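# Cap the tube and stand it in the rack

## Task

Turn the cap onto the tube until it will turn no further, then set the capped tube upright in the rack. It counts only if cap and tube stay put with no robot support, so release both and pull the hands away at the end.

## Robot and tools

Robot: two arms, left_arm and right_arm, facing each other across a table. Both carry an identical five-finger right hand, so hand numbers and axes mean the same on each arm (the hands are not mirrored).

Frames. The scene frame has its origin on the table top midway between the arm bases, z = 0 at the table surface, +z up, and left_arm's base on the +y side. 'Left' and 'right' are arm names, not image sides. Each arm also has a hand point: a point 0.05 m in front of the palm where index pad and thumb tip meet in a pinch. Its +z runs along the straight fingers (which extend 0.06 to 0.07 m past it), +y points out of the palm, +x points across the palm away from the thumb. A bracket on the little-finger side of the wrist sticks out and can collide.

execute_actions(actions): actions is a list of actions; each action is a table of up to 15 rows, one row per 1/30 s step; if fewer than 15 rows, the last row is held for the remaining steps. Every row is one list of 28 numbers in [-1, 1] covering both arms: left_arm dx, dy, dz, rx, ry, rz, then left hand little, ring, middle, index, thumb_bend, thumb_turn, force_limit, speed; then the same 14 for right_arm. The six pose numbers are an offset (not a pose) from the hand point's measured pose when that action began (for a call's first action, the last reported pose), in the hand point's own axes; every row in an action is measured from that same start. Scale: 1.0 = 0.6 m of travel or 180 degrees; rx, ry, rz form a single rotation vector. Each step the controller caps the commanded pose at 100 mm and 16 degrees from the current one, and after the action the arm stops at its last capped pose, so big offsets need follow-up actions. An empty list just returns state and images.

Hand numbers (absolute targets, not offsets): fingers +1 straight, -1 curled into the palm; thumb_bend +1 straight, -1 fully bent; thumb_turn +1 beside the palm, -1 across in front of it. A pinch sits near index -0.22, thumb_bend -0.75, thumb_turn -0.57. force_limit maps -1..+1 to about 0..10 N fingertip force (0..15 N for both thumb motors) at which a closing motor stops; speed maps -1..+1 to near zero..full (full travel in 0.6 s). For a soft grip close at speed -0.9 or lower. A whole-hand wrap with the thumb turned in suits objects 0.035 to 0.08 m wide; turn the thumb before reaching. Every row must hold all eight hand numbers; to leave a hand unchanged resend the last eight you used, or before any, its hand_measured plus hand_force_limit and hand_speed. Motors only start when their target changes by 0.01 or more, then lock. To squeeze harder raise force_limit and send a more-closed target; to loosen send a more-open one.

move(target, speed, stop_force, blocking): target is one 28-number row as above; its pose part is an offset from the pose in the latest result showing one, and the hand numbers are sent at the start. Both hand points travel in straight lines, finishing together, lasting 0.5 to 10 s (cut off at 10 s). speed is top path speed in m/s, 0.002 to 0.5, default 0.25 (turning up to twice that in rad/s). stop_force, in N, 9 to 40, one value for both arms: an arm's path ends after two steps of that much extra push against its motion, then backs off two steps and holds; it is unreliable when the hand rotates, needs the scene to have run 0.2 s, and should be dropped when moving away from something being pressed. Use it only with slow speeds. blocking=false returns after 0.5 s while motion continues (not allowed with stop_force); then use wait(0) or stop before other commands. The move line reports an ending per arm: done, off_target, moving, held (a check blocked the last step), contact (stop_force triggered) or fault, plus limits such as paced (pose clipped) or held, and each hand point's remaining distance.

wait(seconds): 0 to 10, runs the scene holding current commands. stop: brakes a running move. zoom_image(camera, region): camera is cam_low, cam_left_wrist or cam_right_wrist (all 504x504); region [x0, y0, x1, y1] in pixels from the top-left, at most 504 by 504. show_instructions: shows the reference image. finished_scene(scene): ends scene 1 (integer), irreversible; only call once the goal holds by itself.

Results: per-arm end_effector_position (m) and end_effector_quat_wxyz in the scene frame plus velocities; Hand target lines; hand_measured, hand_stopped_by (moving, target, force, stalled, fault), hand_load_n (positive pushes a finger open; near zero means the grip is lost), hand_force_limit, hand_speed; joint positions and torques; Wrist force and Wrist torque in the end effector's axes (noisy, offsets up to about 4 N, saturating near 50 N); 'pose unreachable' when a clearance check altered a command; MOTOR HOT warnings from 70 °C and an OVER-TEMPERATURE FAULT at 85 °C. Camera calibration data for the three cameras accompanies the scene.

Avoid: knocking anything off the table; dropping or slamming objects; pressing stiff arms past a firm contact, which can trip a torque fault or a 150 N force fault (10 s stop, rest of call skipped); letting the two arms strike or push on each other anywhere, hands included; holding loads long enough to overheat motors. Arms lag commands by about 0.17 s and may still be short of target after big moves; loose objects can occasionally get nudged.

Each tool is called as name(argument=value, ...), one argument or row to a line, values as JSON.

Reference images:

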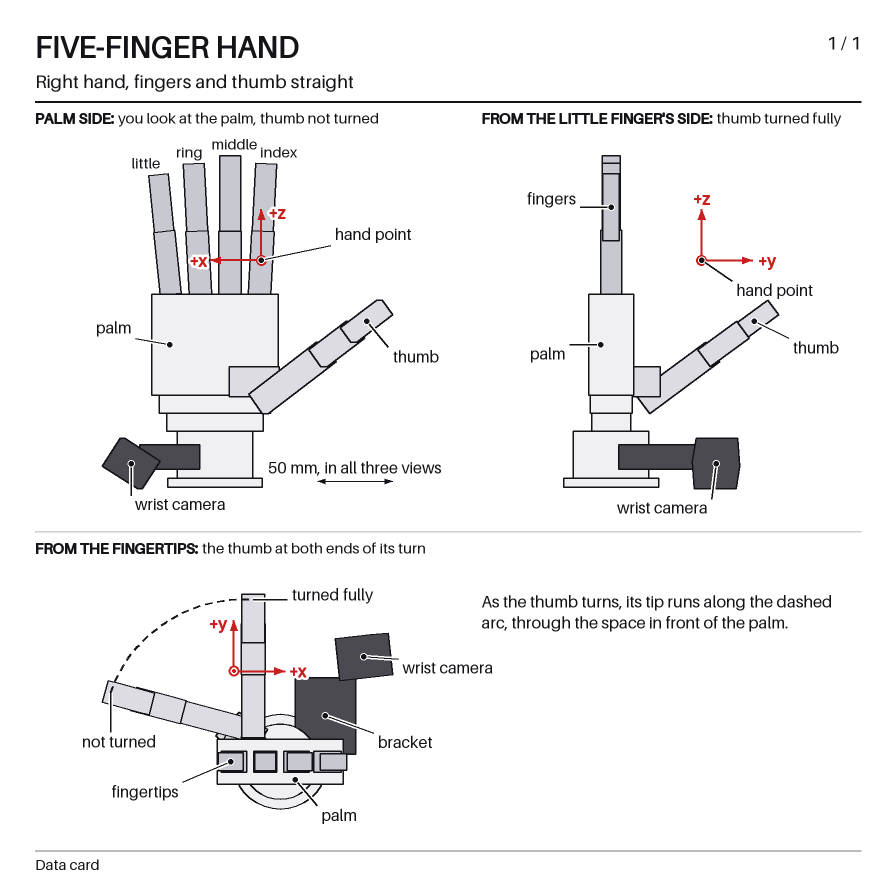

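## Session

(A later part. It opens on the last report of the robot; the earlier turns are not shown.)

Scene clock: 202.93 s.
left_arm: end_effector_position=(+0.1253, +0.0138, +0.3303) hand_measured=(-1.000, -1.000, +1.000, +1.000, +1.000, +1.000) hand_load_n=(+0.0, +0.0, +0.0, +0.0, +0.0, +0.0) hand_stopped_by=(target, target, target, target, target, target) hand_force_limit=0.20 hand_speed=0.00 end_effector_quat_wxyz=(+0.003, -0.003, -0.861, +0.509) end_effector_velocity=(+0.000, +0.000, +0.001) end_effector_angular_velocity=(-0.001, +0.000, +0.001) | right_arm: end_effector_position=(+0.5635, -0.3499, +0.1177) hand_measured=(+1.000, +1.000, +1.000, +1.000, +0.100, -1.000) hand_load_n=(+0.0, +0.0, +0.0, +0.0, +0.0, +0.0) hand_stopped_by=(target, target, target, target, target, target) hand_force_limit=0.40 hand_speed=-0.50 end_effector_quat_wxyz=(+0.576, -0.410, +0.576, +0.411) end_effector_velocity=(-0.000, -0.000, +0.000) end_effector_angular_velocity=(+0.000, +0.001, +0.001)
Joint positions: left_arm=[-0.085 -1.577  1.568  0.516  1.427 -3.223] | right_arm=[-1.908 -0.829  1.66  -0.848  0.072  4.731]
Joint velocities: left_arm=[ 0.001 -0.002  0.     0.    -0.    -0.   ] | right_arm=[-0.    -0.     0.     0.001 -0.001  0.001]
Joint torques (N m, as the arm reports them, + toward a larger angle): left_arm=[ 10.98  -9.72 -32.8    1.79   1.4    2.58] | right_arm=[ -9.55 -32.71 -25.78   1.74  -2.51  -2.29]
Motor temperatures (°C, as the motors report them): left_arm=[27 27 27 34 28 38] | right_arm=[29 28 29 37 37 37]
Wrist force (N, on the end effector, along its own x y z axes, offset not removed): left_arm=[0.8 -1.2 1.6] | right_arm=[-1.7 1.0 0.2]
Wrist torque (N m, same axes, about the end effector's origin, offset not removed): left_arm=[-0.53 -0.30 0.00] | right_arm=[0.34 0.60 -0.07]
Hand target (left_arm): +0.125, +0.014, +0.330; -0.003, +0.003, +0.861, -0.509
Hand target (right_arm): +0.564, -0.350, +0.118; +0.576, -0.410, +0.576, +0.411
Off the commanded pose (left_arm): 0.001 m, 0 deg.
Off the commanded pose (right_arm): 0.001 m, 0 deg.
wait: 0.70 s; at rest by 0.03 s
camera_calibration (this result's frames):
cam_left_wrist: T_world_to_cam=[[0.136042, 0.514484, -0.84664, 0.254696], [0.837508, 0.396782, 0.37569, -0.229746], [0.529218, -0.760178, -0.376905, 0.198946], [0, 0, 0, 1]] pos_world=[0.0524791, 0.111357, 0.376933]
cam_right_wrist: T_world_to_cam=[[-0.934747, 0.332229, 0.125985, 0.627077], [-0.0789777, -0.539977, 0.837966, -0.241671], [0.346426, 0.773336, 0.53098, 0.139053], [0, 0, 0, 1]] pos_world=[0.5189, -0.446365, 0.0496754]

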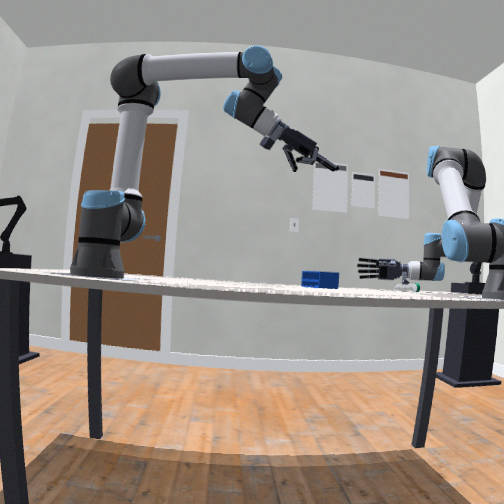

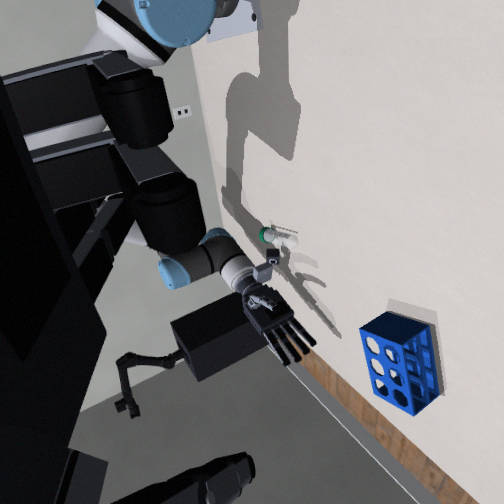

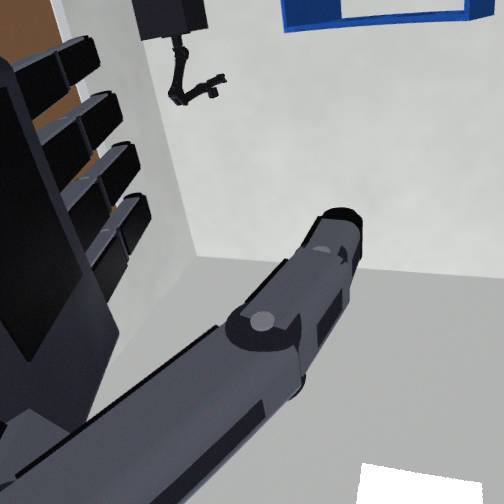

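wait(
  seconds=1.2,
)

zoom_image(
  camera="cam_left_wrist",
  region=[220,190,340,310],
)

Scene clock: 204.20 s.
left_arm: end_effector_position=(+0.1253, +0.0138, +0.3303) hand_measured=(-1.000, -1.000, +1.000, +1.000, +1.000, +1.000) hand_load_n=(+0.0, +0.0, +0.0, +0.0, +0.0, +0.0) hand_stopped_by=(target, target, target, target, target, target) hand_force_limit=0.20 hand_speed=0.00 end_effector_quat_wxyz=(+0.003, -0.003, -0.861, +0.509) end_effector_velocity=(+0.000, -0.000, -0.000) end_effector_angular_velocity=(+0.000, -0.001, -0.001) | right_arm: end_effector_position=(+0.5635, -0.3499, +0.1177) hand_measured=(+1.000, +1.000, +1.000, +1.000, +0.100, -1.000) hand_load_n=(+0.0, +0.0, +0.0, +0.0, +0.0, +0.0) hand_stopped_by=(target, target, target, target, target, target) hand_force_limit=0.40 hand_speed=-0.50 end_effector_quat_wxyz=(+0.576, -0.410, +0.576, +0.411) end_effector_velocity=(+0.000, -0.000, +0.000) end_effector_angular_velocity=(+0.000, +0.000, -0.000)
Joint positions: left_arm=[-0.085 -1.577  1.568  0.516  1.427 -3.223] | right_arm=[-1.908 -0.829  1.66  -0.848  0.072  4.731]
Joint velocities: left_arm=[ 0.     0.001 -0.    -0.     0.     0.002] | right_arm=[-0.    -0.001 -0.     0.    -0.     0.001]
Joint torques (N m, as the arm reports them, + toward a larger angle): left_arm=[ 11.   -10.86 -33.77   1.86   1.55   2.59] | right_arm=[ -8.51 -33.51 -25.59   1.83  -2.63  -2.22]
Motor temperatures (°C, as the motors report them): left_arm=[27 27 27 34 28 38] | right_arm=[29 28 29 37 37 37]
Wrist force (N, on the end effector, along its own x y z axes, offset not removed): left_arm=[1.8 -0.6 2.0] | right_arm=[0.5 1.6 -0.5]
Wrist torque (N m, same axes, about the end effector's origin, offset not removed): left_arm=[-0.45 -0.40 0.04] | right_arm=[0.33 0.19 -0.13]
Hand target (left_arm): +0.125, +0.014, +0.330; -0.003, +0.003, +0.861, -0.509
Hand target (right_arm): +0.564, -0.350, +0.118; +0.576, -0.410, +0.576, +0.411
Off the commanded pose (left_arm): 0.001 m, 0 deg.
Off the commanded pose (right_arm): 0.001 m, 0 deg.
wait: 1.20 s; at rest by 0.10 s
camera_calibration (this result's frames):
cam_left_wrist: T_world_to_cam=[[0.136042, 0.514483, -0.84664, 0.254696], [0.837509, 0.396782, 0.37569, -0.229746], [0.529218, -0.760178, -0.376905, 0.198946], [0, 0, 0, 1]] pos_world=[0.0524791, 0.111357, 0.376933]
cam_right_wrist: T_world_to_cam=[[-0.934747, 0.332229, 0.125985, 0.627077], [-0.078978, -0.539976, 0.837967, -0.241671], [0.346426, 0.773337, 0.53098, 0.139053], [0, 0, 0, 1]] pos_world=[0.5189, -0.446365, 0.0496754]

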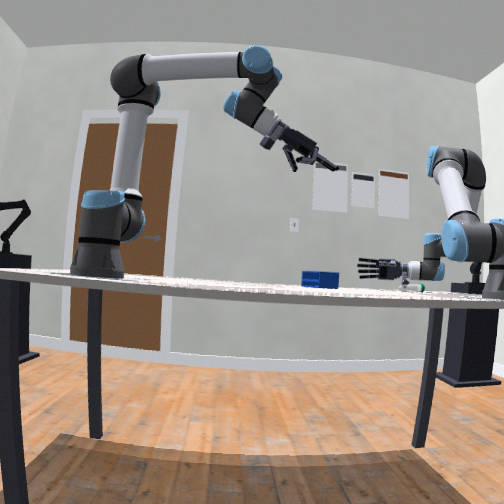

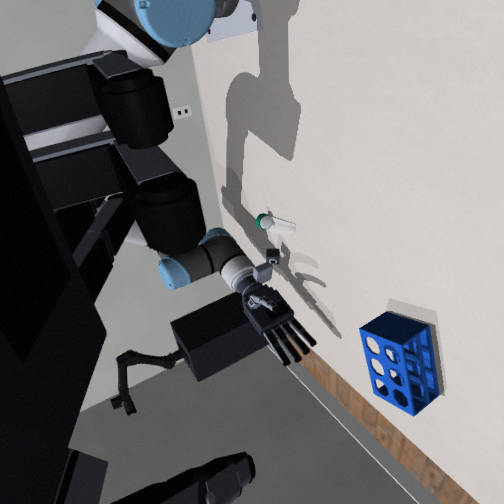

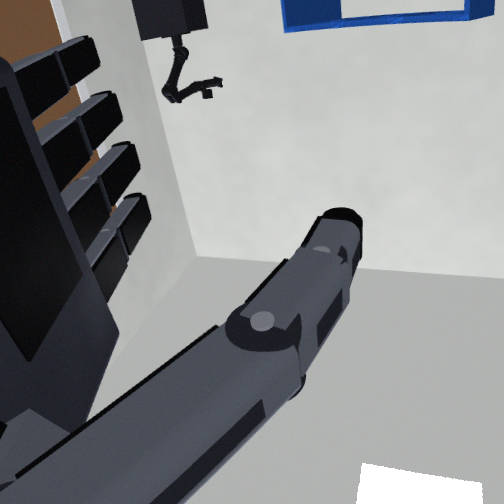

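Region (220, 190, 340, 310) of cam_left_wrist's 504x504 image, scaled by 4.200, with more detail than that image has.

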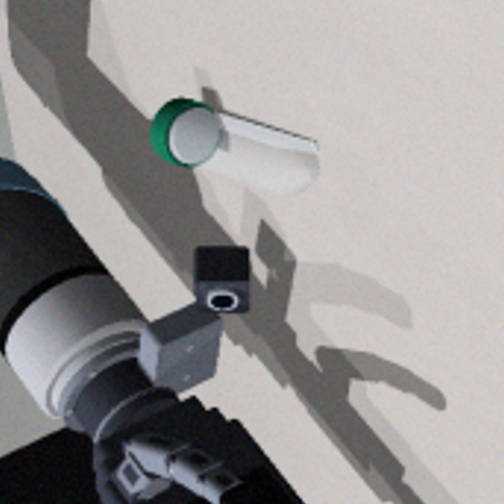

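move(
  target=[0.2,0.1,-0.2,0,0,0,-1,-1,0.3,0.3,0.05,-1,0.2,0,-0.22,0.1,0,0,0,0,-1,-1,0.3,0.3,0.05,-1,0.2,0],
)

move(
  target=[0,0,0,0,0,0,-1,-1,0.3,0.3,0.05,-1,0.2,0,0,0.26,0,-0.131,0.131,-0.487,-1,-1,0.3,0.3,0.05,-1,0.2,0],
  speed=0.3,
)

move(
  target=[0,0,0,0,0,0,-1,-1,0.3,0.3,0.05,-1,0.2,0,0.1,0.13,-0.23,0,0.27,0.155,-1,-1,0.3,0.3,0.05,-1,0.2,0],
  speed=0.3,
)

Scene clock: 206.47 s.
left_arm: end_effector_position=(+0.0060, +0.1489, +0.3353) hand_measured=(-1.000, -1.000, +0.300, +0.300, +0.050, -1.000) hand_load_n=(+0.0, +0.0, +0.0, +0.0, +0.0, +0.0) hand_stopped_by=(target, target, target, target, target, target) hand_force_limit=0.20 hand_speed=0.00 end_effector_quat_wxyz=(+0.004, -0.002, -0.861, +0.508) end_effector_velocity=(-0.000, +0.000, +0.000) end_effector_angular_velocity=(-0.000, -0.001, +0.000) | right_arm: end_effector_position=(+0.5073, -0.3307, +0.2500) hand_measured=(-1.000, -1.000, +0.300, +0.300, +0.050, -1.000) hand_load_n=(+0.0, +0.0, +0.0, +0.0, +0.0, +0.0) hand_stopped_by=(target, target, target, target, target, target) hand_force_limit=0.20 hand_speed=0.00 end_effector_quat_wxyz=(+0.576, -0.410, +0.576, +0.411) end_effector_velocity=(-0.000, +0.000, +0.000) end_effector_angular_velocity=(-0.001, +0.003, +0.001)
Joint positions: left_arm=[-0.737 -1.914  1.853  0.739  0.88  -3.62 ] | right_arm=[-1.9   -1.144  1.774 -0.653  0.08   4.737]
Joint velocities: left_arm=[-0.003 -0.     0.     0.001 -0.003 -0.002] | right_arm=[ 0.     0.004 -0.008  0.029 -0.001 -0.022]
Joint torques (N m, as the arm reports them, + toward a larger angle): left_arm=[ -8.97 -12.83 -11.07   2.6   -2.47  -2.99] | right_arm=[ -9.61 -24.04 -28.08   2.02  -2.59  -2.35]
Motor temperatures (°C, as the motors report them): left_arm=[27 27 27 34 28 38] | right_arm=[29 28 29 37 37 37]
Wrist force (N, on the end effector, along its own x y z axes, offset not removed): left_arm=[1.2 -2.0 1.5] | right_arm=[0.7 1.6 -2.1]
Wrist torque (N m, same axes, about the end effector's origin, offset not removed): left_arm=[-0.67 -0.43 0.00] | right_arm=[0.65 0.15 0.12]
Hand target (left_arm): +0.006, +0.149, +0.335; -0.004, +0.002, +0.861, -0.508
Hand target (right_arm): +0.507, -0.331, +0.250; +0.576, -0.410, +0.576, +0.411
Off the commanded pose (left_arm): 0.001 m, 0 deg.
Off the commanded pose (right_arm): 0.000 m, 0 deg.
move: done
camera_calibration (this result's frames):
cam_left_wrist: T_world_to_cam=[[0.133859, 0.516084, -0.846013, 0.205171], [0.838463, 0.396091, 0.374288, -0.18476], [0.528263, -0.759453, -0.379697, 0.367497], [0, 0, 0, 1]] pos_world=[-0.0666841, 0.246393, 0.382268]
cam_right_wrist: T_world_to_cam=[[-0.93478, 0.332148, 0.125956, 0.551408], [-0.0791753, -0.54047, 0.83763, -0.346545], [0.346293, 0.773027, 0.531518, 0.0732396], [0, 0, 0, 1]] pos_world=[0.462645, -0.427062, 0.181895]

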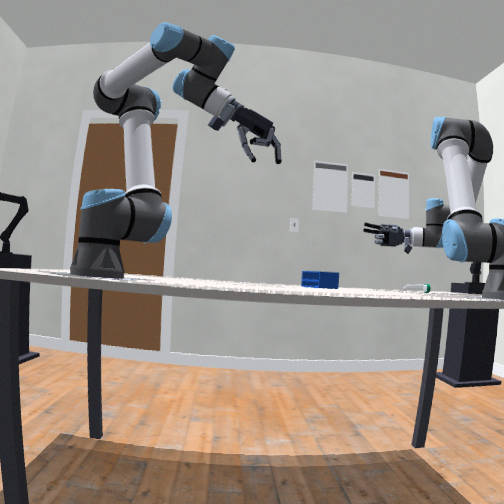

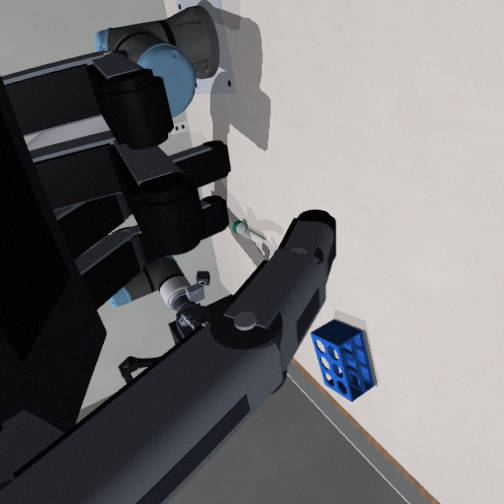

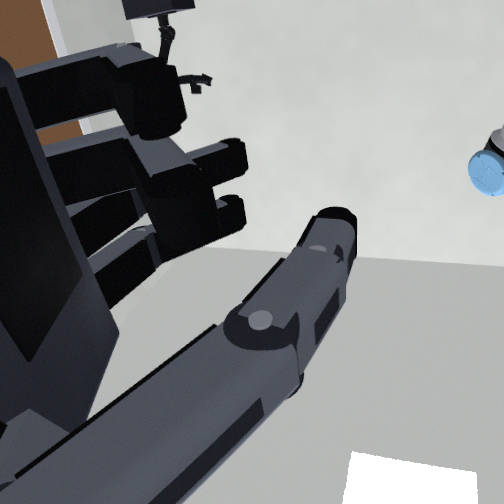

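Scene clock: 209.97 s.
left_arm: end_effector_position=(+0.0060, +0.1489, +0.3353) hand_measured=(-1.000, -1.000, +0.300, +0.300, +0.050, -1.000) hand_load_n=(+0.0, +0.0, +0.0, +0.0, +0.0, +0.0) hand_stopped_by=(target, target, target, target, target, target) hand_force_limit=0.20 hand_speed=0.00 end_effector_quat_wxyz=(+0.004, -0.002, -0.861, +0.508) end_effector_velocity=(+0.000, +0.000, +0.000) end_effector_angular_velocity=(-0.001, +0.002, +0.000) | right_arm: end_effector_position=(+0.3601, -0.2798, +0.2509) hand_measured=(-1.000, -1.000, +0.300, +0.300, +0.050, -1.000) hand_load_n=(+0.0, +0.0, +0.0, +0.0, +0.0, +0.0) hand_stopped_by=(target, target, target, target, target, target) hand_force_limit=0.20 hand_speed=0.00 end_effector_quat_wxyz=(+0.494, -0.854, +0.144, -0.081) end_effector_velocity=(-0.000, +0.000, -0.000) end_effector_angular_velocity=(-0.004, -0.004, -0.011)
Joint positions: left_arm=[-0.737 -1.914  1.853  0.739  0.88  -3.62 ] | right_arm=[-1.669 -1.734  2.27  -2.591 -0.599  5.283]
Joint velocities: left_arm=[-0.    -0.001 -0.    -0.    -0.    -0.001] | right_arm=[ 0.003 -0.002  0.006 -0.023 -0.01   0.018]
Joint torques (N m, as the arm reports them, + toward a larger angle): left_arm=[ 10.76 -11.63 -27.11  -1.42   0.96   2.55] | right_arm=[  8.42 -21.47  -9.02  -4.33  -1.33   2.34]
Motor temperatures (°C, as the motors report them): left_arm=[27 27 27 34 28 38] | right_arm=[29 28 29 37 37 37]
Wrist force (N, on the end effector, along its own x y z axes, offset not removed): left_arm=[0.3 -1.7 1.2] | right_arm=[-1.1 2.4 -1.6]
Wrist torque (N m, same axes, about the end effector's origin, offset not removed): left_arm=[-0.53 -0.25 -0.06] | right_arm=[0.35 0.52 0.26]
Hand target (left_arm): +0.006, +0.149, +0.335; -0.004, +0.002, +0.861, -0.508
Hand target (right_arm): +0.360, -0.280, +0.251; -0.494, +0.854, -0.144, +0.081
Off the commanded pose (left_arm): 0.000 m, 0 deg.
Off the commanded pose (right_arm): 0.001 m, 0 deg.
move: done; limits=paced
camera_calibration (this result's frames):
cam_left_wrist: T_world_to_cam=[[0.133871, 0.516096, -0.846005, 0.205157], [0.838458, 0.396087, 0.374305, -0.184766], [0.528268, -0.759448, -0.3797, 0.367494], [0, 0, 0, 1]] pos_world=[-0.0666815, 0.246395, 0.38226]
cam_right_wrist: T_world_to_cam=[[-0.279091, -0.419416, -0.863828, 0.198758], [-0.926471, -0.11894, 0.357079, 0.212123], [-0.252508, 0.899969, -0.355382, 0.558122], [0, 0, 0, 1]] pos_world=[0.392928, -0.3937, 0.294294]

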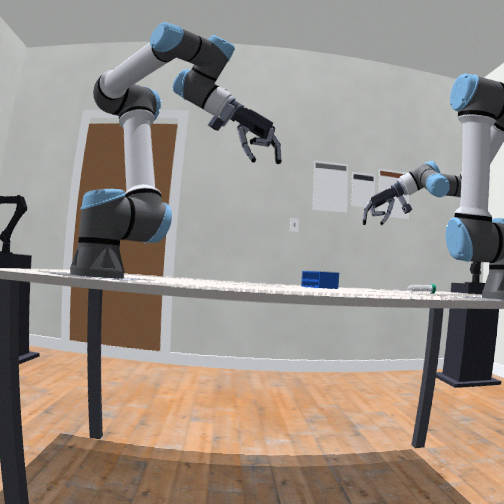

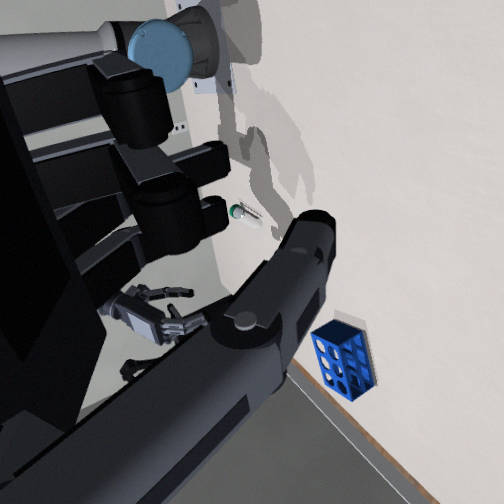

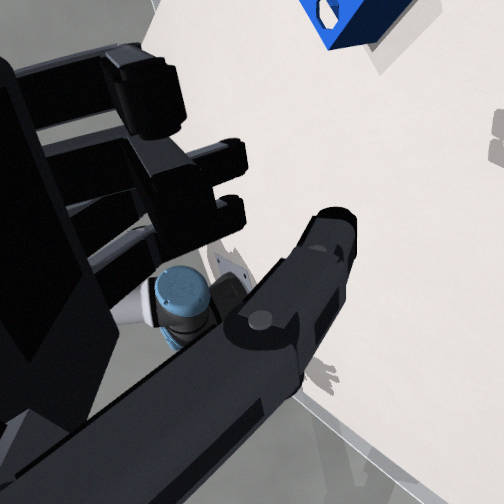

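Scene clock: 212.17 s.
left_arm: end_effector_position=(+0.0060, +0.1489, +0.3353) hand_measured=(-1.000, -1.000, +0.300, +0.300, +0.050, -1.000) hand_load_n=(+0.0, +0.0, +0.0, +0.0, +0.0, +0.0) hand_stopped_by=(target, target, target, target, target, target) hand_force_limit=0.20 hand_speed=0.00 end_effector_quat_wxyz=(+0.004, -0.002, -0.861, +0.508) end_effector_velocity=(+0.000, +0.000, +0.000) end_effector_angular_velocity=(-0.001, +0.000, +0.000) | right_arm: end_effector_position=(+0.3651, -0.4492, +0.2521) hand_measured=(-1.000, -1.000, +0.300, +0.300, +0.050, -1.000) hand_load_n=(+0.0, +0.0, +0.0, +0.0, +0.0, +0.0) hand_stopped_by=(target, target, target, target, target, target) hand_force_limit=0.20 hand_speed=0.00 end_effector_quat_wxyz=(+0.396, -0.688, +0.527, -0.304) end_effector_velocity=(-0.001, -0.002, -0.000) end_effector_angular_velocity=(-0.001, +0.002, -0.010)
Joint positions: left_arm=[-0.737 -1.914  1.853  0.739  0.88  -3.62 ] | right_arm=[-1.974 -2.098  2.58  -3.014 -1.07   5.959]
Joint velocities: left_arm=[ 0.    -0.001 -0.     0.     0.     0.001] | right_arm=[-0.001 -0.004  0.001  0.002 -0.008  0.004]
Joint torques (N m, as the arm reports them, + toward a larger angle): left_arm=[ 11.47 -12.42 -26.82  -1.4    1.1    2.68] | right_arm=[-8.86 -7.27 -9.23 -0.42 -2.06  2.25]
Motor temperatures (°C, as the motors report them): left_arm=[27 27 27 34 28 38] | right_arm=[29 28 29 37 37 37]
Wrist force (N, on the end effector, along its own x y z axes, offset not removed): left_arm=[-0.3 -2.2 -0.5] | right_arm=[-0.5 -1.7 0.8]
Wrist torque (N m, same axes, about the end effector's origin, offset not removed): left_arm=[-0.49 -0.05 -0.06] | right_arm=[-0.09 0.41 -0.43]
Hand target (left_arm): +0.006, +0.149, +0.335; -0.004, +0.002, +0.861, -0.508
Hand target (right_arm): +0.365, -0.449, +0.252; -0.396, +0.688, -0.528, +0.304
Off the commanded pose (left_arm): 0.000 m, 0 deg.
Off the commanded pose (right_arm): 0.000 m, 0 deg.
move: done
camera_calibration (this result's frames):
cam_left_wrist: T_world_to_cam=[[0.133871, 0.516095, -0.846005, 0.205157], [0.838458, 0.396087, 0.374305, -0.184766], [0.528268, -0.759448, -0.3797, 0.367494], [0, 0, 0, 1]] pos_world=[-0.0666815, 0.246395, 0.38226]
cam_right_wrist: T_world_to_cam=[[-0.505365, -0.0071965, -0.862876, 0.397731], [-0.616221, 0.703005, 0.355042, 0.45267], [0.604051, 0.711148, -0.359709, 0.315756], [0, 0, 0, 1]] pos_world=[0.289212, -0.539916, 0.296056]

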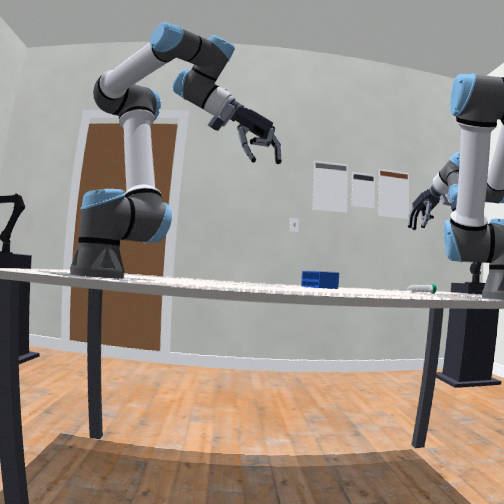

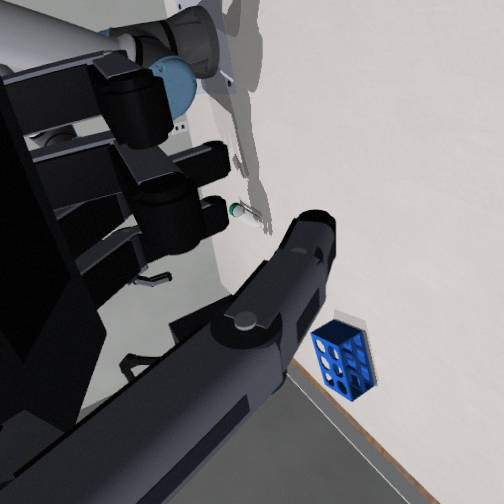

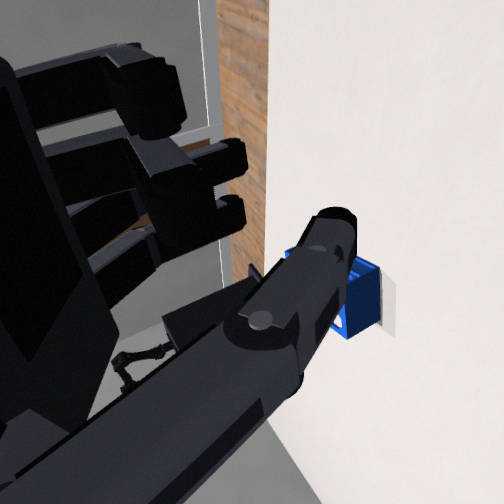

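move(
  target=[0,0,0,0,0,0,-1,-1,0.3,0.3,0.05,-1,0.2,0,-0.1,-0.04,0.07,0,-0.423,-0.244,-1,-1,0.3,0.3,0.05,-1,0.2,0],
  speed=0.35,
)

move(
  target=[0,0,0,0,0,0,-1,-1,0.3,0.3,0.05,-1,0.2,0,0,0.12,0.07,0,-0.423,-0.244,-1,-1,0.3,0.3,0.05,-1,0.2,0],
  speed=0.35,
)

Scene clock: 215.33 s.
left_arm: end_effector_position=(+0.0060, +0.1489, +0.3353) hand_measured=(-1.000, -1.000, +0.300, +0.300, +0.050, -1.000) hand_load_n=(+0.0, +0.0, +0.0, +0.0, +0.0, +0.0) hand_stopped_by=(target, target, target, target, target, target) hand_force_limit=0.20 hand_speed=0.00 end_effector_quat_wxyz=(+0.004, -0.002, -0.861, +0.508) end_effector_velocity=(-0.000, -0.000, -0.000) end_effector_angular_velocity=(+0.001, +0.000, +0.001) | right_arm: end_effector_position=(+0.3965, -0.3786, +0.2515) hand_measured=(-1.000, -1.000, +0.300, +0.300, +0.050, -1.000) hand_load_n=(+0.0, +0.0, +0.0, +0.0, +0.0, +0.0) hand_stopped_by=(target, target, target, target, target, target) hand_force_limit=0.20 hand_speed=0.00 end_effector_quat_wxyz=(-0.497, +0.860, +0.097, -0.057) end_effector_velocity=(+0.001, -0.000, -0.000) end_effector_angular_velocity=(+0.005, +0.004, +0.013)
Joint positions: left_arm=[-0.737 -1.914  1.853  0.739  0.88  -3.62 ] | right_arm=[-1.84  -1.52   1.781 -1.218 -0.657  3.987]
Joint velocities: left_arm=[ 0.     0.001 -0.    -0.    -0.    -0.001] | right_arm=[ 0.001  0.011 -0.012  0.022 -0.004 -0.02 ]
Joint torques (N m, as the arm reports them, + toward a larger angle): left_arm=[ 10.88 -13.8  -26.59  -1.54   1.15   2.69] | right_arm=[  8.52 -13.73 -34.78   0.59  -1.58  -2.43]
Motor temperatures (°C, as the motors report them): left_arm=[27 27 27 34 28 38] | right_arm=[29 28 29 37 37 37]
Wrist force (N, on the end effector, along its own x y z axes, offset not removed): left_arm=[1.8 -0.2 1.1] | right_arm=[-2.4 -0.6 -1.6]
Wrist torque (N m, same axes, about the end effector's origin, offset not removed): left_arm=[-0.33 -0.45 0.08] | right_arm=[0.20 0.60 -0.22]
Hand target (left_arm): +0.006, +0.149, +0.335; -0.004, +0.002, +0.861, -0.508
Hand target (right_arm): +0.397, -0.379, +0.252; -0.497, +0.860, +0.097, -0.057
Off the commanded pose (left_arm): 0.000 m, 0 deg.
Off the commanded pose (right_arm): 0.000 m, 0 deg.
move: done
camera_calibration (this result's frames):
cam_left_wrist: T_world_to_cam=[[0.133871, 0.516096, -0.846005, 0.205157], [0.838458, 0.396086, 0.374305, -0.184766], [0.528268, -0.759448, -0.3797, 0.367494], [0, 0, 0, 1]] pos_world=[-0.0666815, 0.246395, 0.38226]
cam_right_wrist: T_world_to_cam=[[-0.0138994, -0.503195, -0.864061, 0.0312201], [-0.725044, -0.590003, 0.355257, -0.0238718], [-0.688562, 0.63142, -0.356638, 0.72796], [0, 0, 0, 1]] pos_world=[0.484371, -0.458023, 0.295075]

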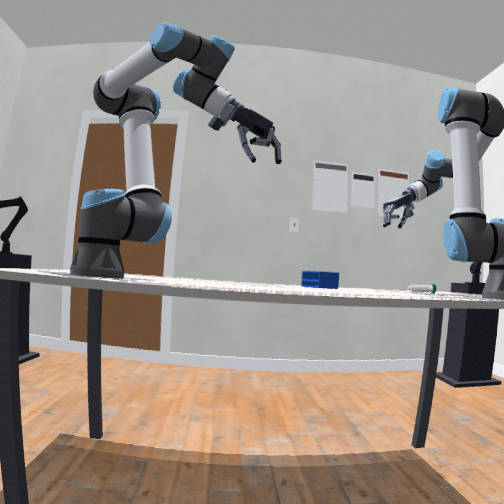

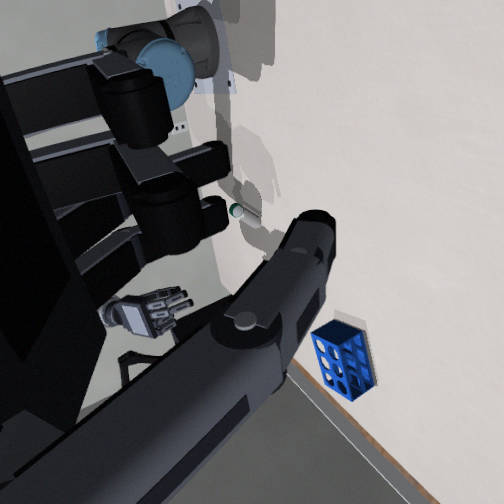

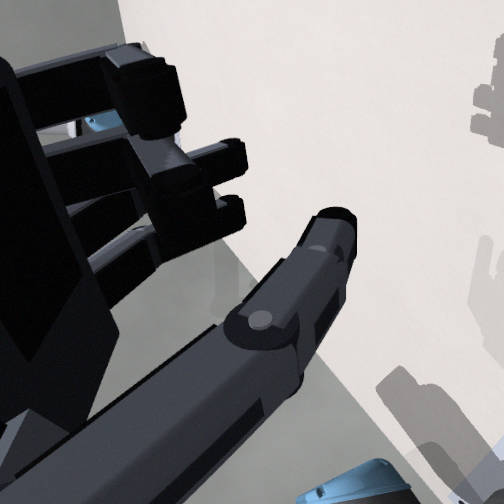

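Scene clock: 218.10 s.
left_arm: end_effector_position=(+0.0060, +0.1489, +0.3353) hand_measured=(-1.000, -1.000, +0.300, +0.300, +0.050, -1.000) hand_load_n=(+0.0, +0.0, +0.0, +0.0, +0.0, +0.0) hand_stopped_by=(target, target, target, target, target, target) hand_force_limit=0.20 hand_speed=0.00 end_effector_quat_wxyz=(+0.004, -0.002, -0.861, +0.508) end_effector_velocity=(-0.000, -0.000, -0.000) end_effector_angular_velocity=(+0.001, -0.001, -0.001) | right_arm: end_effector_position=(+0.3961, -0.3780, +0.1681) hand_measured=(-1.000, -1.000, +0.300, +0.300, +0.050, -1.000) hand_load_n=(+0.0, +0.0, +0.0, +0.0, +0.0, +0.0) hand_stopped_by=(target, target, target, target, target, target) hand_force_limit=0.20 hand_speed=0.00 end_effector_quat_wxyz=(-0.320, +0.552, +0.667, -0.385) end_effector_velocity=(-0.000, -0.000, -0.001) end_effector_angular_velocity=(+0.000, -0.000, +0.012)
Joint positions: left_arm=[-0.737 -1.914  1.853  0.739  0.88  -3.62 ] | right_arm=[-1.416 -1.022  1.263 -0.763 -1.532  3.162]
Joint velocities: left_arm=[-0.     0.001 -0.    -0.     0.     0.001] | right_arm=[ 0.003  0.     0.002 -0.002 -0.007 -0.005]
Joint torques (N m, as the arm reports them, + toward a larger angle): left_arm=[ 10.74 -12.93 -26.82  -1.5    1.1    2.62] | right_arm=[  8.33 -32.01  -8.86  -1.56  -2.48  -2.09]
Motor temperatures (°C, as the motors report them): left_arm=[27 27 27 34 28 38] | right_arm=[29 28 29 37 37 37]
Wrist force (N, on the end effector, along its own x y z axes, offset not removed): left_arm=[2.2 -1.3 0.9] | right_arm=[3.8 0.2 -3.8]
Wrist torque (N m, same axes, about the end effector's origin, offset not removed): left_arm=[-0.47 -0.51 0.05] | right_arm=[0.48 -0.13 0.04]
Hand target (left_arm): +0.006, +0.149, +0.335; -0.004, +0.002, +0.861, -0.508
Hand target (right_arm): +0.396, -0.378, +0.168; -0.320, +0.551, +0.667, -0.386
Off the commanded pose (left_arm): 0.000 m, 0 deg.
Off the commanded pose (right_arm): 0.000 m, 0 deg.
move: done
camera_calibration (this result's frames):
cam_left_wrist: T_world_to_cam=[[0.133871, 0.516096, -0.846005, 0.205157], [0.838458, 0.396086, 0.374305, -0.184766], [0.528268, -0.759448, -0.3797, 0.367494], [0, 0, 0, 1]] pos_world=[-0.0666815, 0.246395, 0.38226]
cam_right_wrist: T_world_to_cam=[[0.500033, -0.0305835, -0.865466, -0.0652584], [0.563207, -0.747676, 0.35182, -0.563434], [-0.657848, -0.663359, -0.356638, 0.195974], [0, 0, 0, 1]] pos_world=[0.478883, -0.293261, 0.21164]

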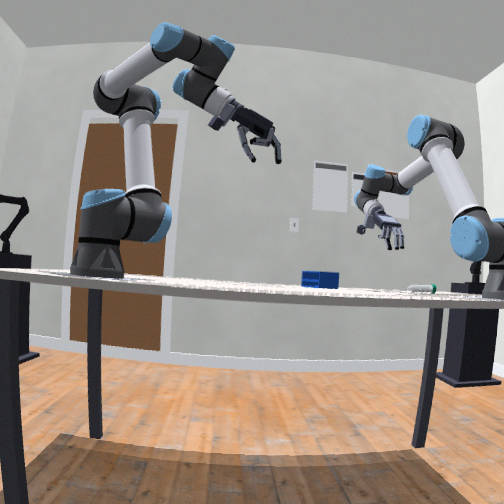

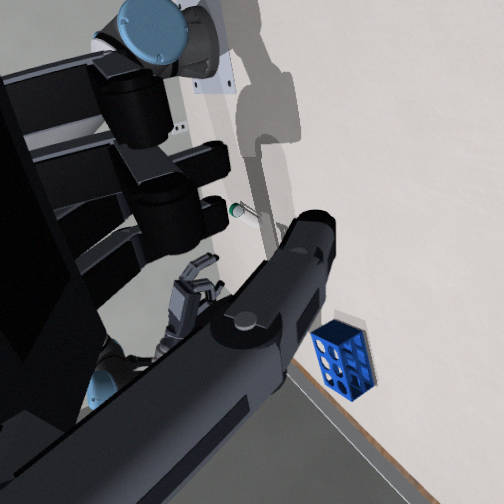

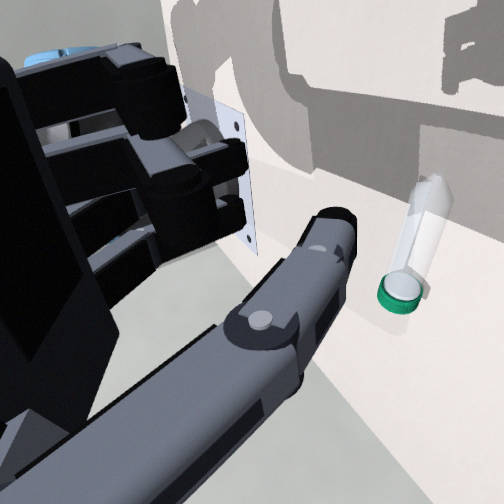

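move(
  target=[0,0,0,0,0,0,-1,-1,0.3,0.3,0.05,-1,0.2,0,-0.161,0.1,0.153,0,0.048,0.028,0.6,0.4,0.3,0.3,0.05,-1,0.2,0],
)

Scene clock: 219.60 s.
left_arm: end_effector_position=(+0.0060, +0.1489, +0.3353) hand_measured=(-1.000, -1.000, +0.300, +0.300, +0.050, -1.000) hand_load_n=(+0.0, +0.0, +0.0, +0.0, +0.0, +0.0) hand_stopped_by=(target, target, target, target, target, target) hand_force_limit=0.20 hand_speed=0.00 end_effector_quat_wxyz=(+0.004, -0.002, -0.861, +0.508) end_effector_velocity=(-0.001, -0.000, -0.001) end_effector_angular_velocity=(+0.001, +0.001, +0.000) | right_arm: end_effector_position=(+0.3650, -0.4820, +0.0705) hand_measured=(+0.600, +0.400, +0.300, +0.300, +0.050, -1.000) hand_load_n=(+0.0, +0.0, +0.0, +0.0, +0.0, +0.0) hand_stopped_by=(target, target, target, target, target, target) hand_force_limit=0.20 hand_speed=0.00 end_effector_quat_wxyz=(-0.352, +0.608, +0.616, -0.357) end_effector_velocity=(+0.000, -0.002, -0.002) end_effector_angular_velocity=(-0.000, -0.002, -0.002)
Joint positions: left_arm=[-0.737 -1.914  1.853  0.739  0.88  -3.62 ] | right_arm=[-1.63  -1.082  1.629 -1.068 -1.567  3.144]
Joint velocities: left_arm=[-0.     0.001  0.     0.     0.    -0.002] | right_arm=[-0.003  0.001  0.004 -0.006 -0.001 -0.   ]
Joint torques (N m, as the arm reports them, + toward a larger angle): left_arm=[ 10.68 -13.23 -26.64  -1.33   1.03   2.64] | right_arm=[ -8.61 -46.08  -4.73  -1.68  -2.61  -2.24]
Motor temperatures (°C, as the motors report them): left_arm=[27 27 27 34 28 38] | right_arm=[29 28 29 37 37 37]
Wrist force (N, on the end effector, along its own x y z axes, offset not removed): left_arm=[0.6 -1.9 0.2] | right_arm=[0.4 -2.2 2.0]
Wrist torque (N m, same axes, about the end effector's origin, offset not removed): left_arm=[-0.46 -0.27 -0.05] | right_arm=[-0.36 0.10 -0.21]
Hand target (left_arm): +0.006, +0.149, +0.335; -0.004, +0.002, +0.861, -0.508
Hand target (right_arm): +0.365, -0.482, +0.070; -0.352, +0.608, +0.616, -0.357
Off the commanded pose (left_arm): 0.000 m, 0 deg.
Off the commanded pose (right_arm): 0.000 m, 0 deg.
move: done
camera_calibration (this result's frames):
cam_left_wrist: T_world_to_cam=[[0.133871, 0.516096, -0.846005, 0.205157], [0.838458, 0.396086, 0.374305, -0.184766], [0.528268, -0.759448, -0.3797, 0.367494], [0, 0, 0, 1]] pos_world=[-0.0666815, 0.246395, 0.38226]
cam_right_wrist: T_world_to_cam=[[0.487076, -0.118235, -0.865319, -0.174886], [0.424969, -0.833501, 0.353096, -0.580378], [-0.762993, -0.539718, -0.355732, 0.169597], [0, 0, 0, 1]] pos_world=[0.461227, -0.412888, 0.113928]

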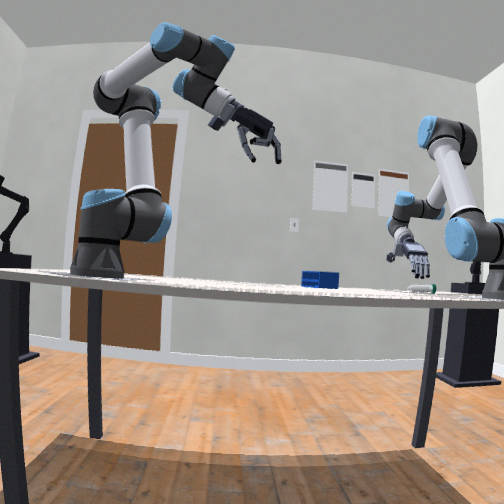

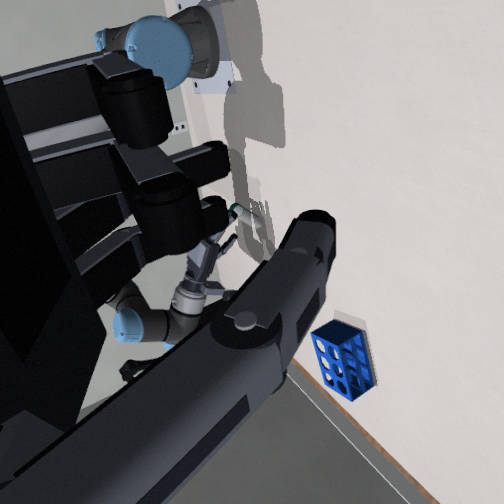

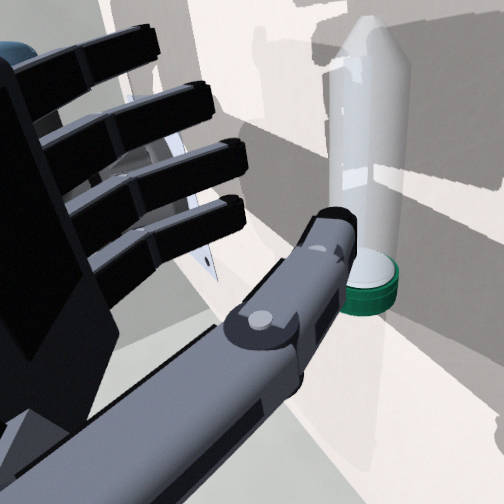

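move(
  target=[0,0,0,0,0,0,-1,-1,0.3,0.3,0.05,-1,0.2,0,0,0.070,0.036,0,0,0,0.6,0.4,0.3,0.3,0.1,-1,0.2,0],
  speed=0.04,
)

move(
  target=[0,0,0,0,0,0,-1,-1,0.3,0.3,0.05,-1,0.2,0,0,0,0,0,0,0,0.6,0.4,-0.3,-0.3,-0.15,-1,0.3,-0.85],
)

Scene clock: 222.57 s.
left_arm: end_effector_position=(+0.0060, +0.1489, +0.3353) hand_measured=(-1.000, -1.000, +0.300, +0.300, +0.050, -1.000) hand_load_n=(+0.0, +0.0, +0.0, +0.0, +0.0, +0.0) hand_stopped_by=(target, target, target, target, target, target) hand_force_limit=0.20 hand_speed=0.00 end_effector_quat_wxyz=(+0.004, -0.002, -0.861, +0.508) end_effector_velocity=(-0.000, -0.000, -0.000) end_effector_angular_velocity=(+0.000, -0.000, -0.001) | right_arm: end_effector_position=(+0.3671, -0.4821, +0.0235) hand_measured=(+0.600, +0.400, +0.300, +0.300, +0.100, -1.000) hand_load_n=(+0.0, +0.0, +0.0, +0.0, +0.0, +0.0) hand_stopped_by=(target, target, target, target, target, target) hand_force_limit=0.20 hand_speed=0.00 end_effector_quat_wxyz=(-0.352, +0.608, +0.616, -0.357) end_effector_velocity=(+0.000, -0.000, -0.001) end_effector_angular_velocity=(-0.001, +0.000, +0.000)
Joint positions: left_arm=[-0.737 -1.914  1.853  0.739  0.88  -3.62 ] | right_arm=[-1.63  -1.015  1.664 -1.169 -1.567  3.144]
Joint velocities: left_arm=[-0.  0.  0. -0.  0.  0.] | right_arm=[-0.     0.002  0.001 -0.003 -0.001  0.001]
Joint torques (N m, as the arm reports them, + toward a larger angle): left_arm=[ 11.33 -12.78 -26.43  -1.3    1.07   2.6 ] | right_arm=[  8.71 -29.64  -4.77  -1.57  -0.89   1.03]
Motor temperatures (°C, as the motors report them): left_arm=[27 27 27 34 28 38] | right_arm=[29 28 29 37 37 37]
Wrist force (N, on the end effector, along its own x y z axes, offset not removed): left_arm=[0.2 -0.9 1.4] | right_arm=[-0.1 -4.3 -1.6]
Wrist torque (N m, same axes, about the end effector's origin, offset not removed): left_arm=[-0.43 -0.20 -0.08] | right_arm=[-0.67 0.25 -0.06]
Hand target (left_arm): +0.006, +0.149, +0.335; -0.004, +0.002, +0.861, -0.508
Hand target (right_arm): +0.367, -0.482, +0.023; -0.352, +0.608, +0.616, -0.357
Off the commanded pose (left_arm): 0.000 m, 0 deg.
Off the commanded pose (right_arm): 0.000 m, 0 deg.
move: done
camera_calibration (this result's frames):
cam_left_wrist: T_world_to_cam=[[0.133871, 0.516095, -0.846005, 0.205157], [0.838458, 0.396087, 0.374305, -0.184766], [0.528268, -0.759448, -0.3797, 0.367494], [0, 0, 0, 1]] pos_world=[-0.0666815, 0.246395, 0.38226]
cam_right_wrist: T_world_to_cam=[[0.487082, -0.118191, -0.865322, -0.216564], [0.425002, -0.833494, 0.353073, -0.564693], [-0.762971, -0.539739, -0.355749, 0.154447], [0, 0, 0, 1]] pos_world=[0.463319, -0.412903, 0.0669246]

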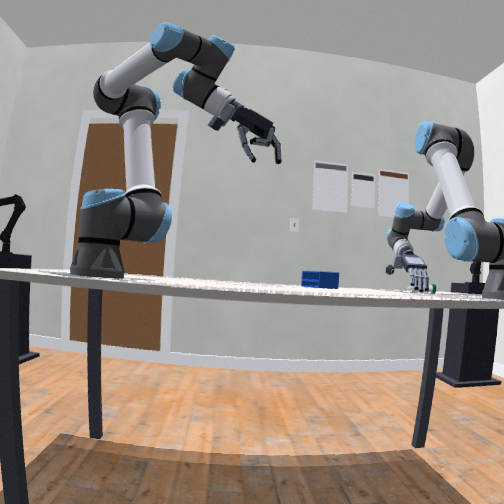

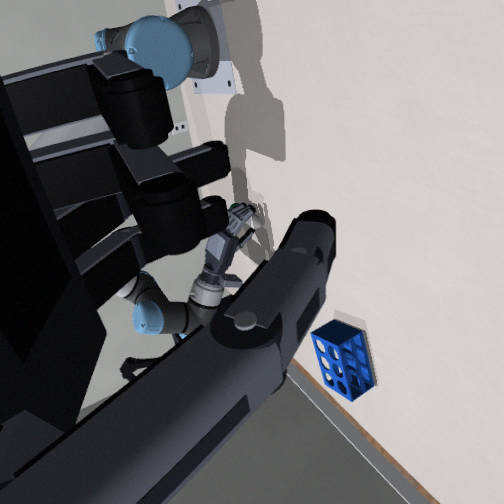

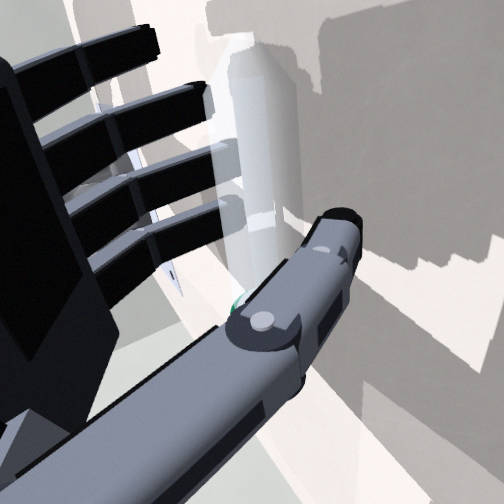

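Scene clock: 224.10 s.
left_arm: end_effector_position=(+0.0060, +0.1489, +0.3353) hand_measured=(-1.000, -1.000, +0.300, +0.300, +0.050, -1.000) hand_load_n=(+0.0, +0.0, +0.0, +0.0, +0.0, +0.0) hand_stopped_by=(target, target, target, target, target, target) hand_force_limit=0.20 hand_speed=0.00 end_effector_quat_wxyz=(+0.004, -0.002, -0.861, +0.508) end_effector_velocity=(-0.000, +0.000, +0.001) end_effector_angular_velocity=(-0.001, +0.001, -0.000) | right_arm: end_effector_position=(+0.3671, -0.4821, +0.0235) hand_measured=(+0.600, +0.400, +0.004, -0.006, -0.076, -1.000) hand_load_n=(+0.0, +0.0, +6.5, +6.5, +10.0, +0.0) hand_stopped_by=(target, target, force, force, force, target) hand_force_limit=0.30 hand_speed=-0.85 end_effector_quat_wxyz=(-0.352, +0.608, +0.616, -0.357) end_effector_velocity=(-0.000, +0.000, +0.000) end_effector_angular_velocity=(+0.001, +0.000, +0.001)
Joint positions: left_arm=[-0.737 -1.914  1.853  0.739  0.88  -3.62 ] | right_arm=[-1.63  -1.015  1.664 -1.169 -1.567  3.144]
Joint velocities: left_arm=[-0.    -0.001 -0.    -0.     0.    -0.   ] | right_arm=[ 0.    -0.001 -0.     0.001 -0.    -0.001]
Joint torques (N m, as the arm reports them, + toward a larger angle): left_arm=[ 11.6  -13.49 -26.72  -1.37   0.88   2.62] | right_arm=[  8.4  -43.82 -23.41  -0.28  -0.74   1.44]
Motor temperatures (°C, as the motors report them): left_arm=[27 27 27 34 28 38] | right_arm=[29 28 29 37 37 37]
Wrist force (N, on the end effector, along its own x y z axes, offset not removed): left_arm=[0.8 0.5 1.1] | right_arm=[5.0 -13.0 1.2]
Wrist torque (N m, same axes, about the end effector's origin, offset not removed): left_arm=[-0.24 -0.38 -0.01] | right_arm=[-1.31 -1.00 0.11]
Hand target (left_arm): +0.006, +0.149, +0.335; -0.004, +0.002, +0.861, -0.508
Hand target (right_arm): +0.367, -0.482, +0.024; -0.352, +0.608, +0.616, -0.357
Off the commanded pose (left_arm): 0.000 m, 0 deg.
Off the commanded pose (right_arm): 0.000 m, 0 deg.
move: done
camera_calibration (this result's frames):
cam_left_wrist: T_world_to_cam=[[0.133871, 0.516096, -0.846005, 0.205157], [0.838458, 0.396086, 0.374305, -0.184766], [0.528268, -0.759448, -0.3797, 0.367494], [0, 0, 0, 1]] pos_world=[-0.0666815, 0.246395, 0.38226]
cam_right_wrist: T_world_to_cam=[[0.487008, -0.118192, -0.865363, -0.216505], [0.425032, -0.833494, 0.353038, -0.564694], [-0.763001, -0.53974, -0.355683, 0.154435], [0, 0, 0, 1]] pos_world=[0.463287, -0.412903, 0.066933]

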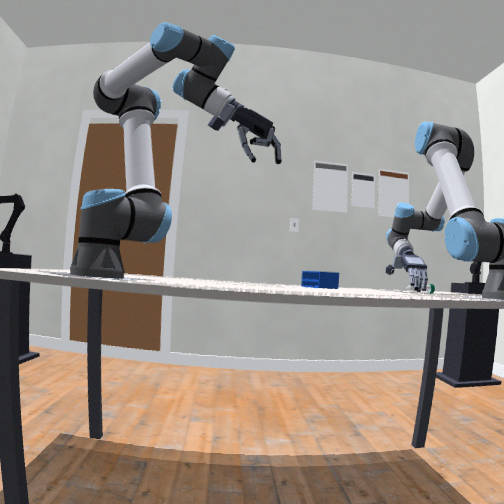

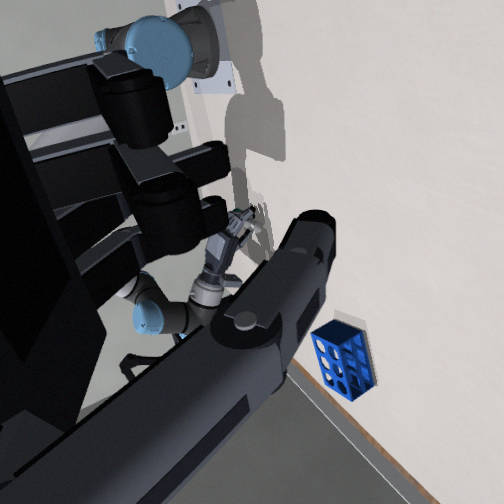

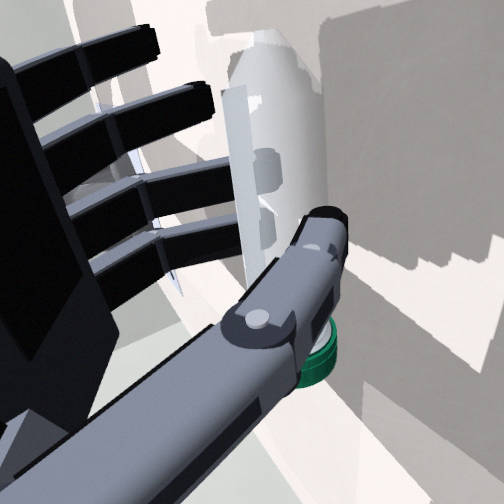

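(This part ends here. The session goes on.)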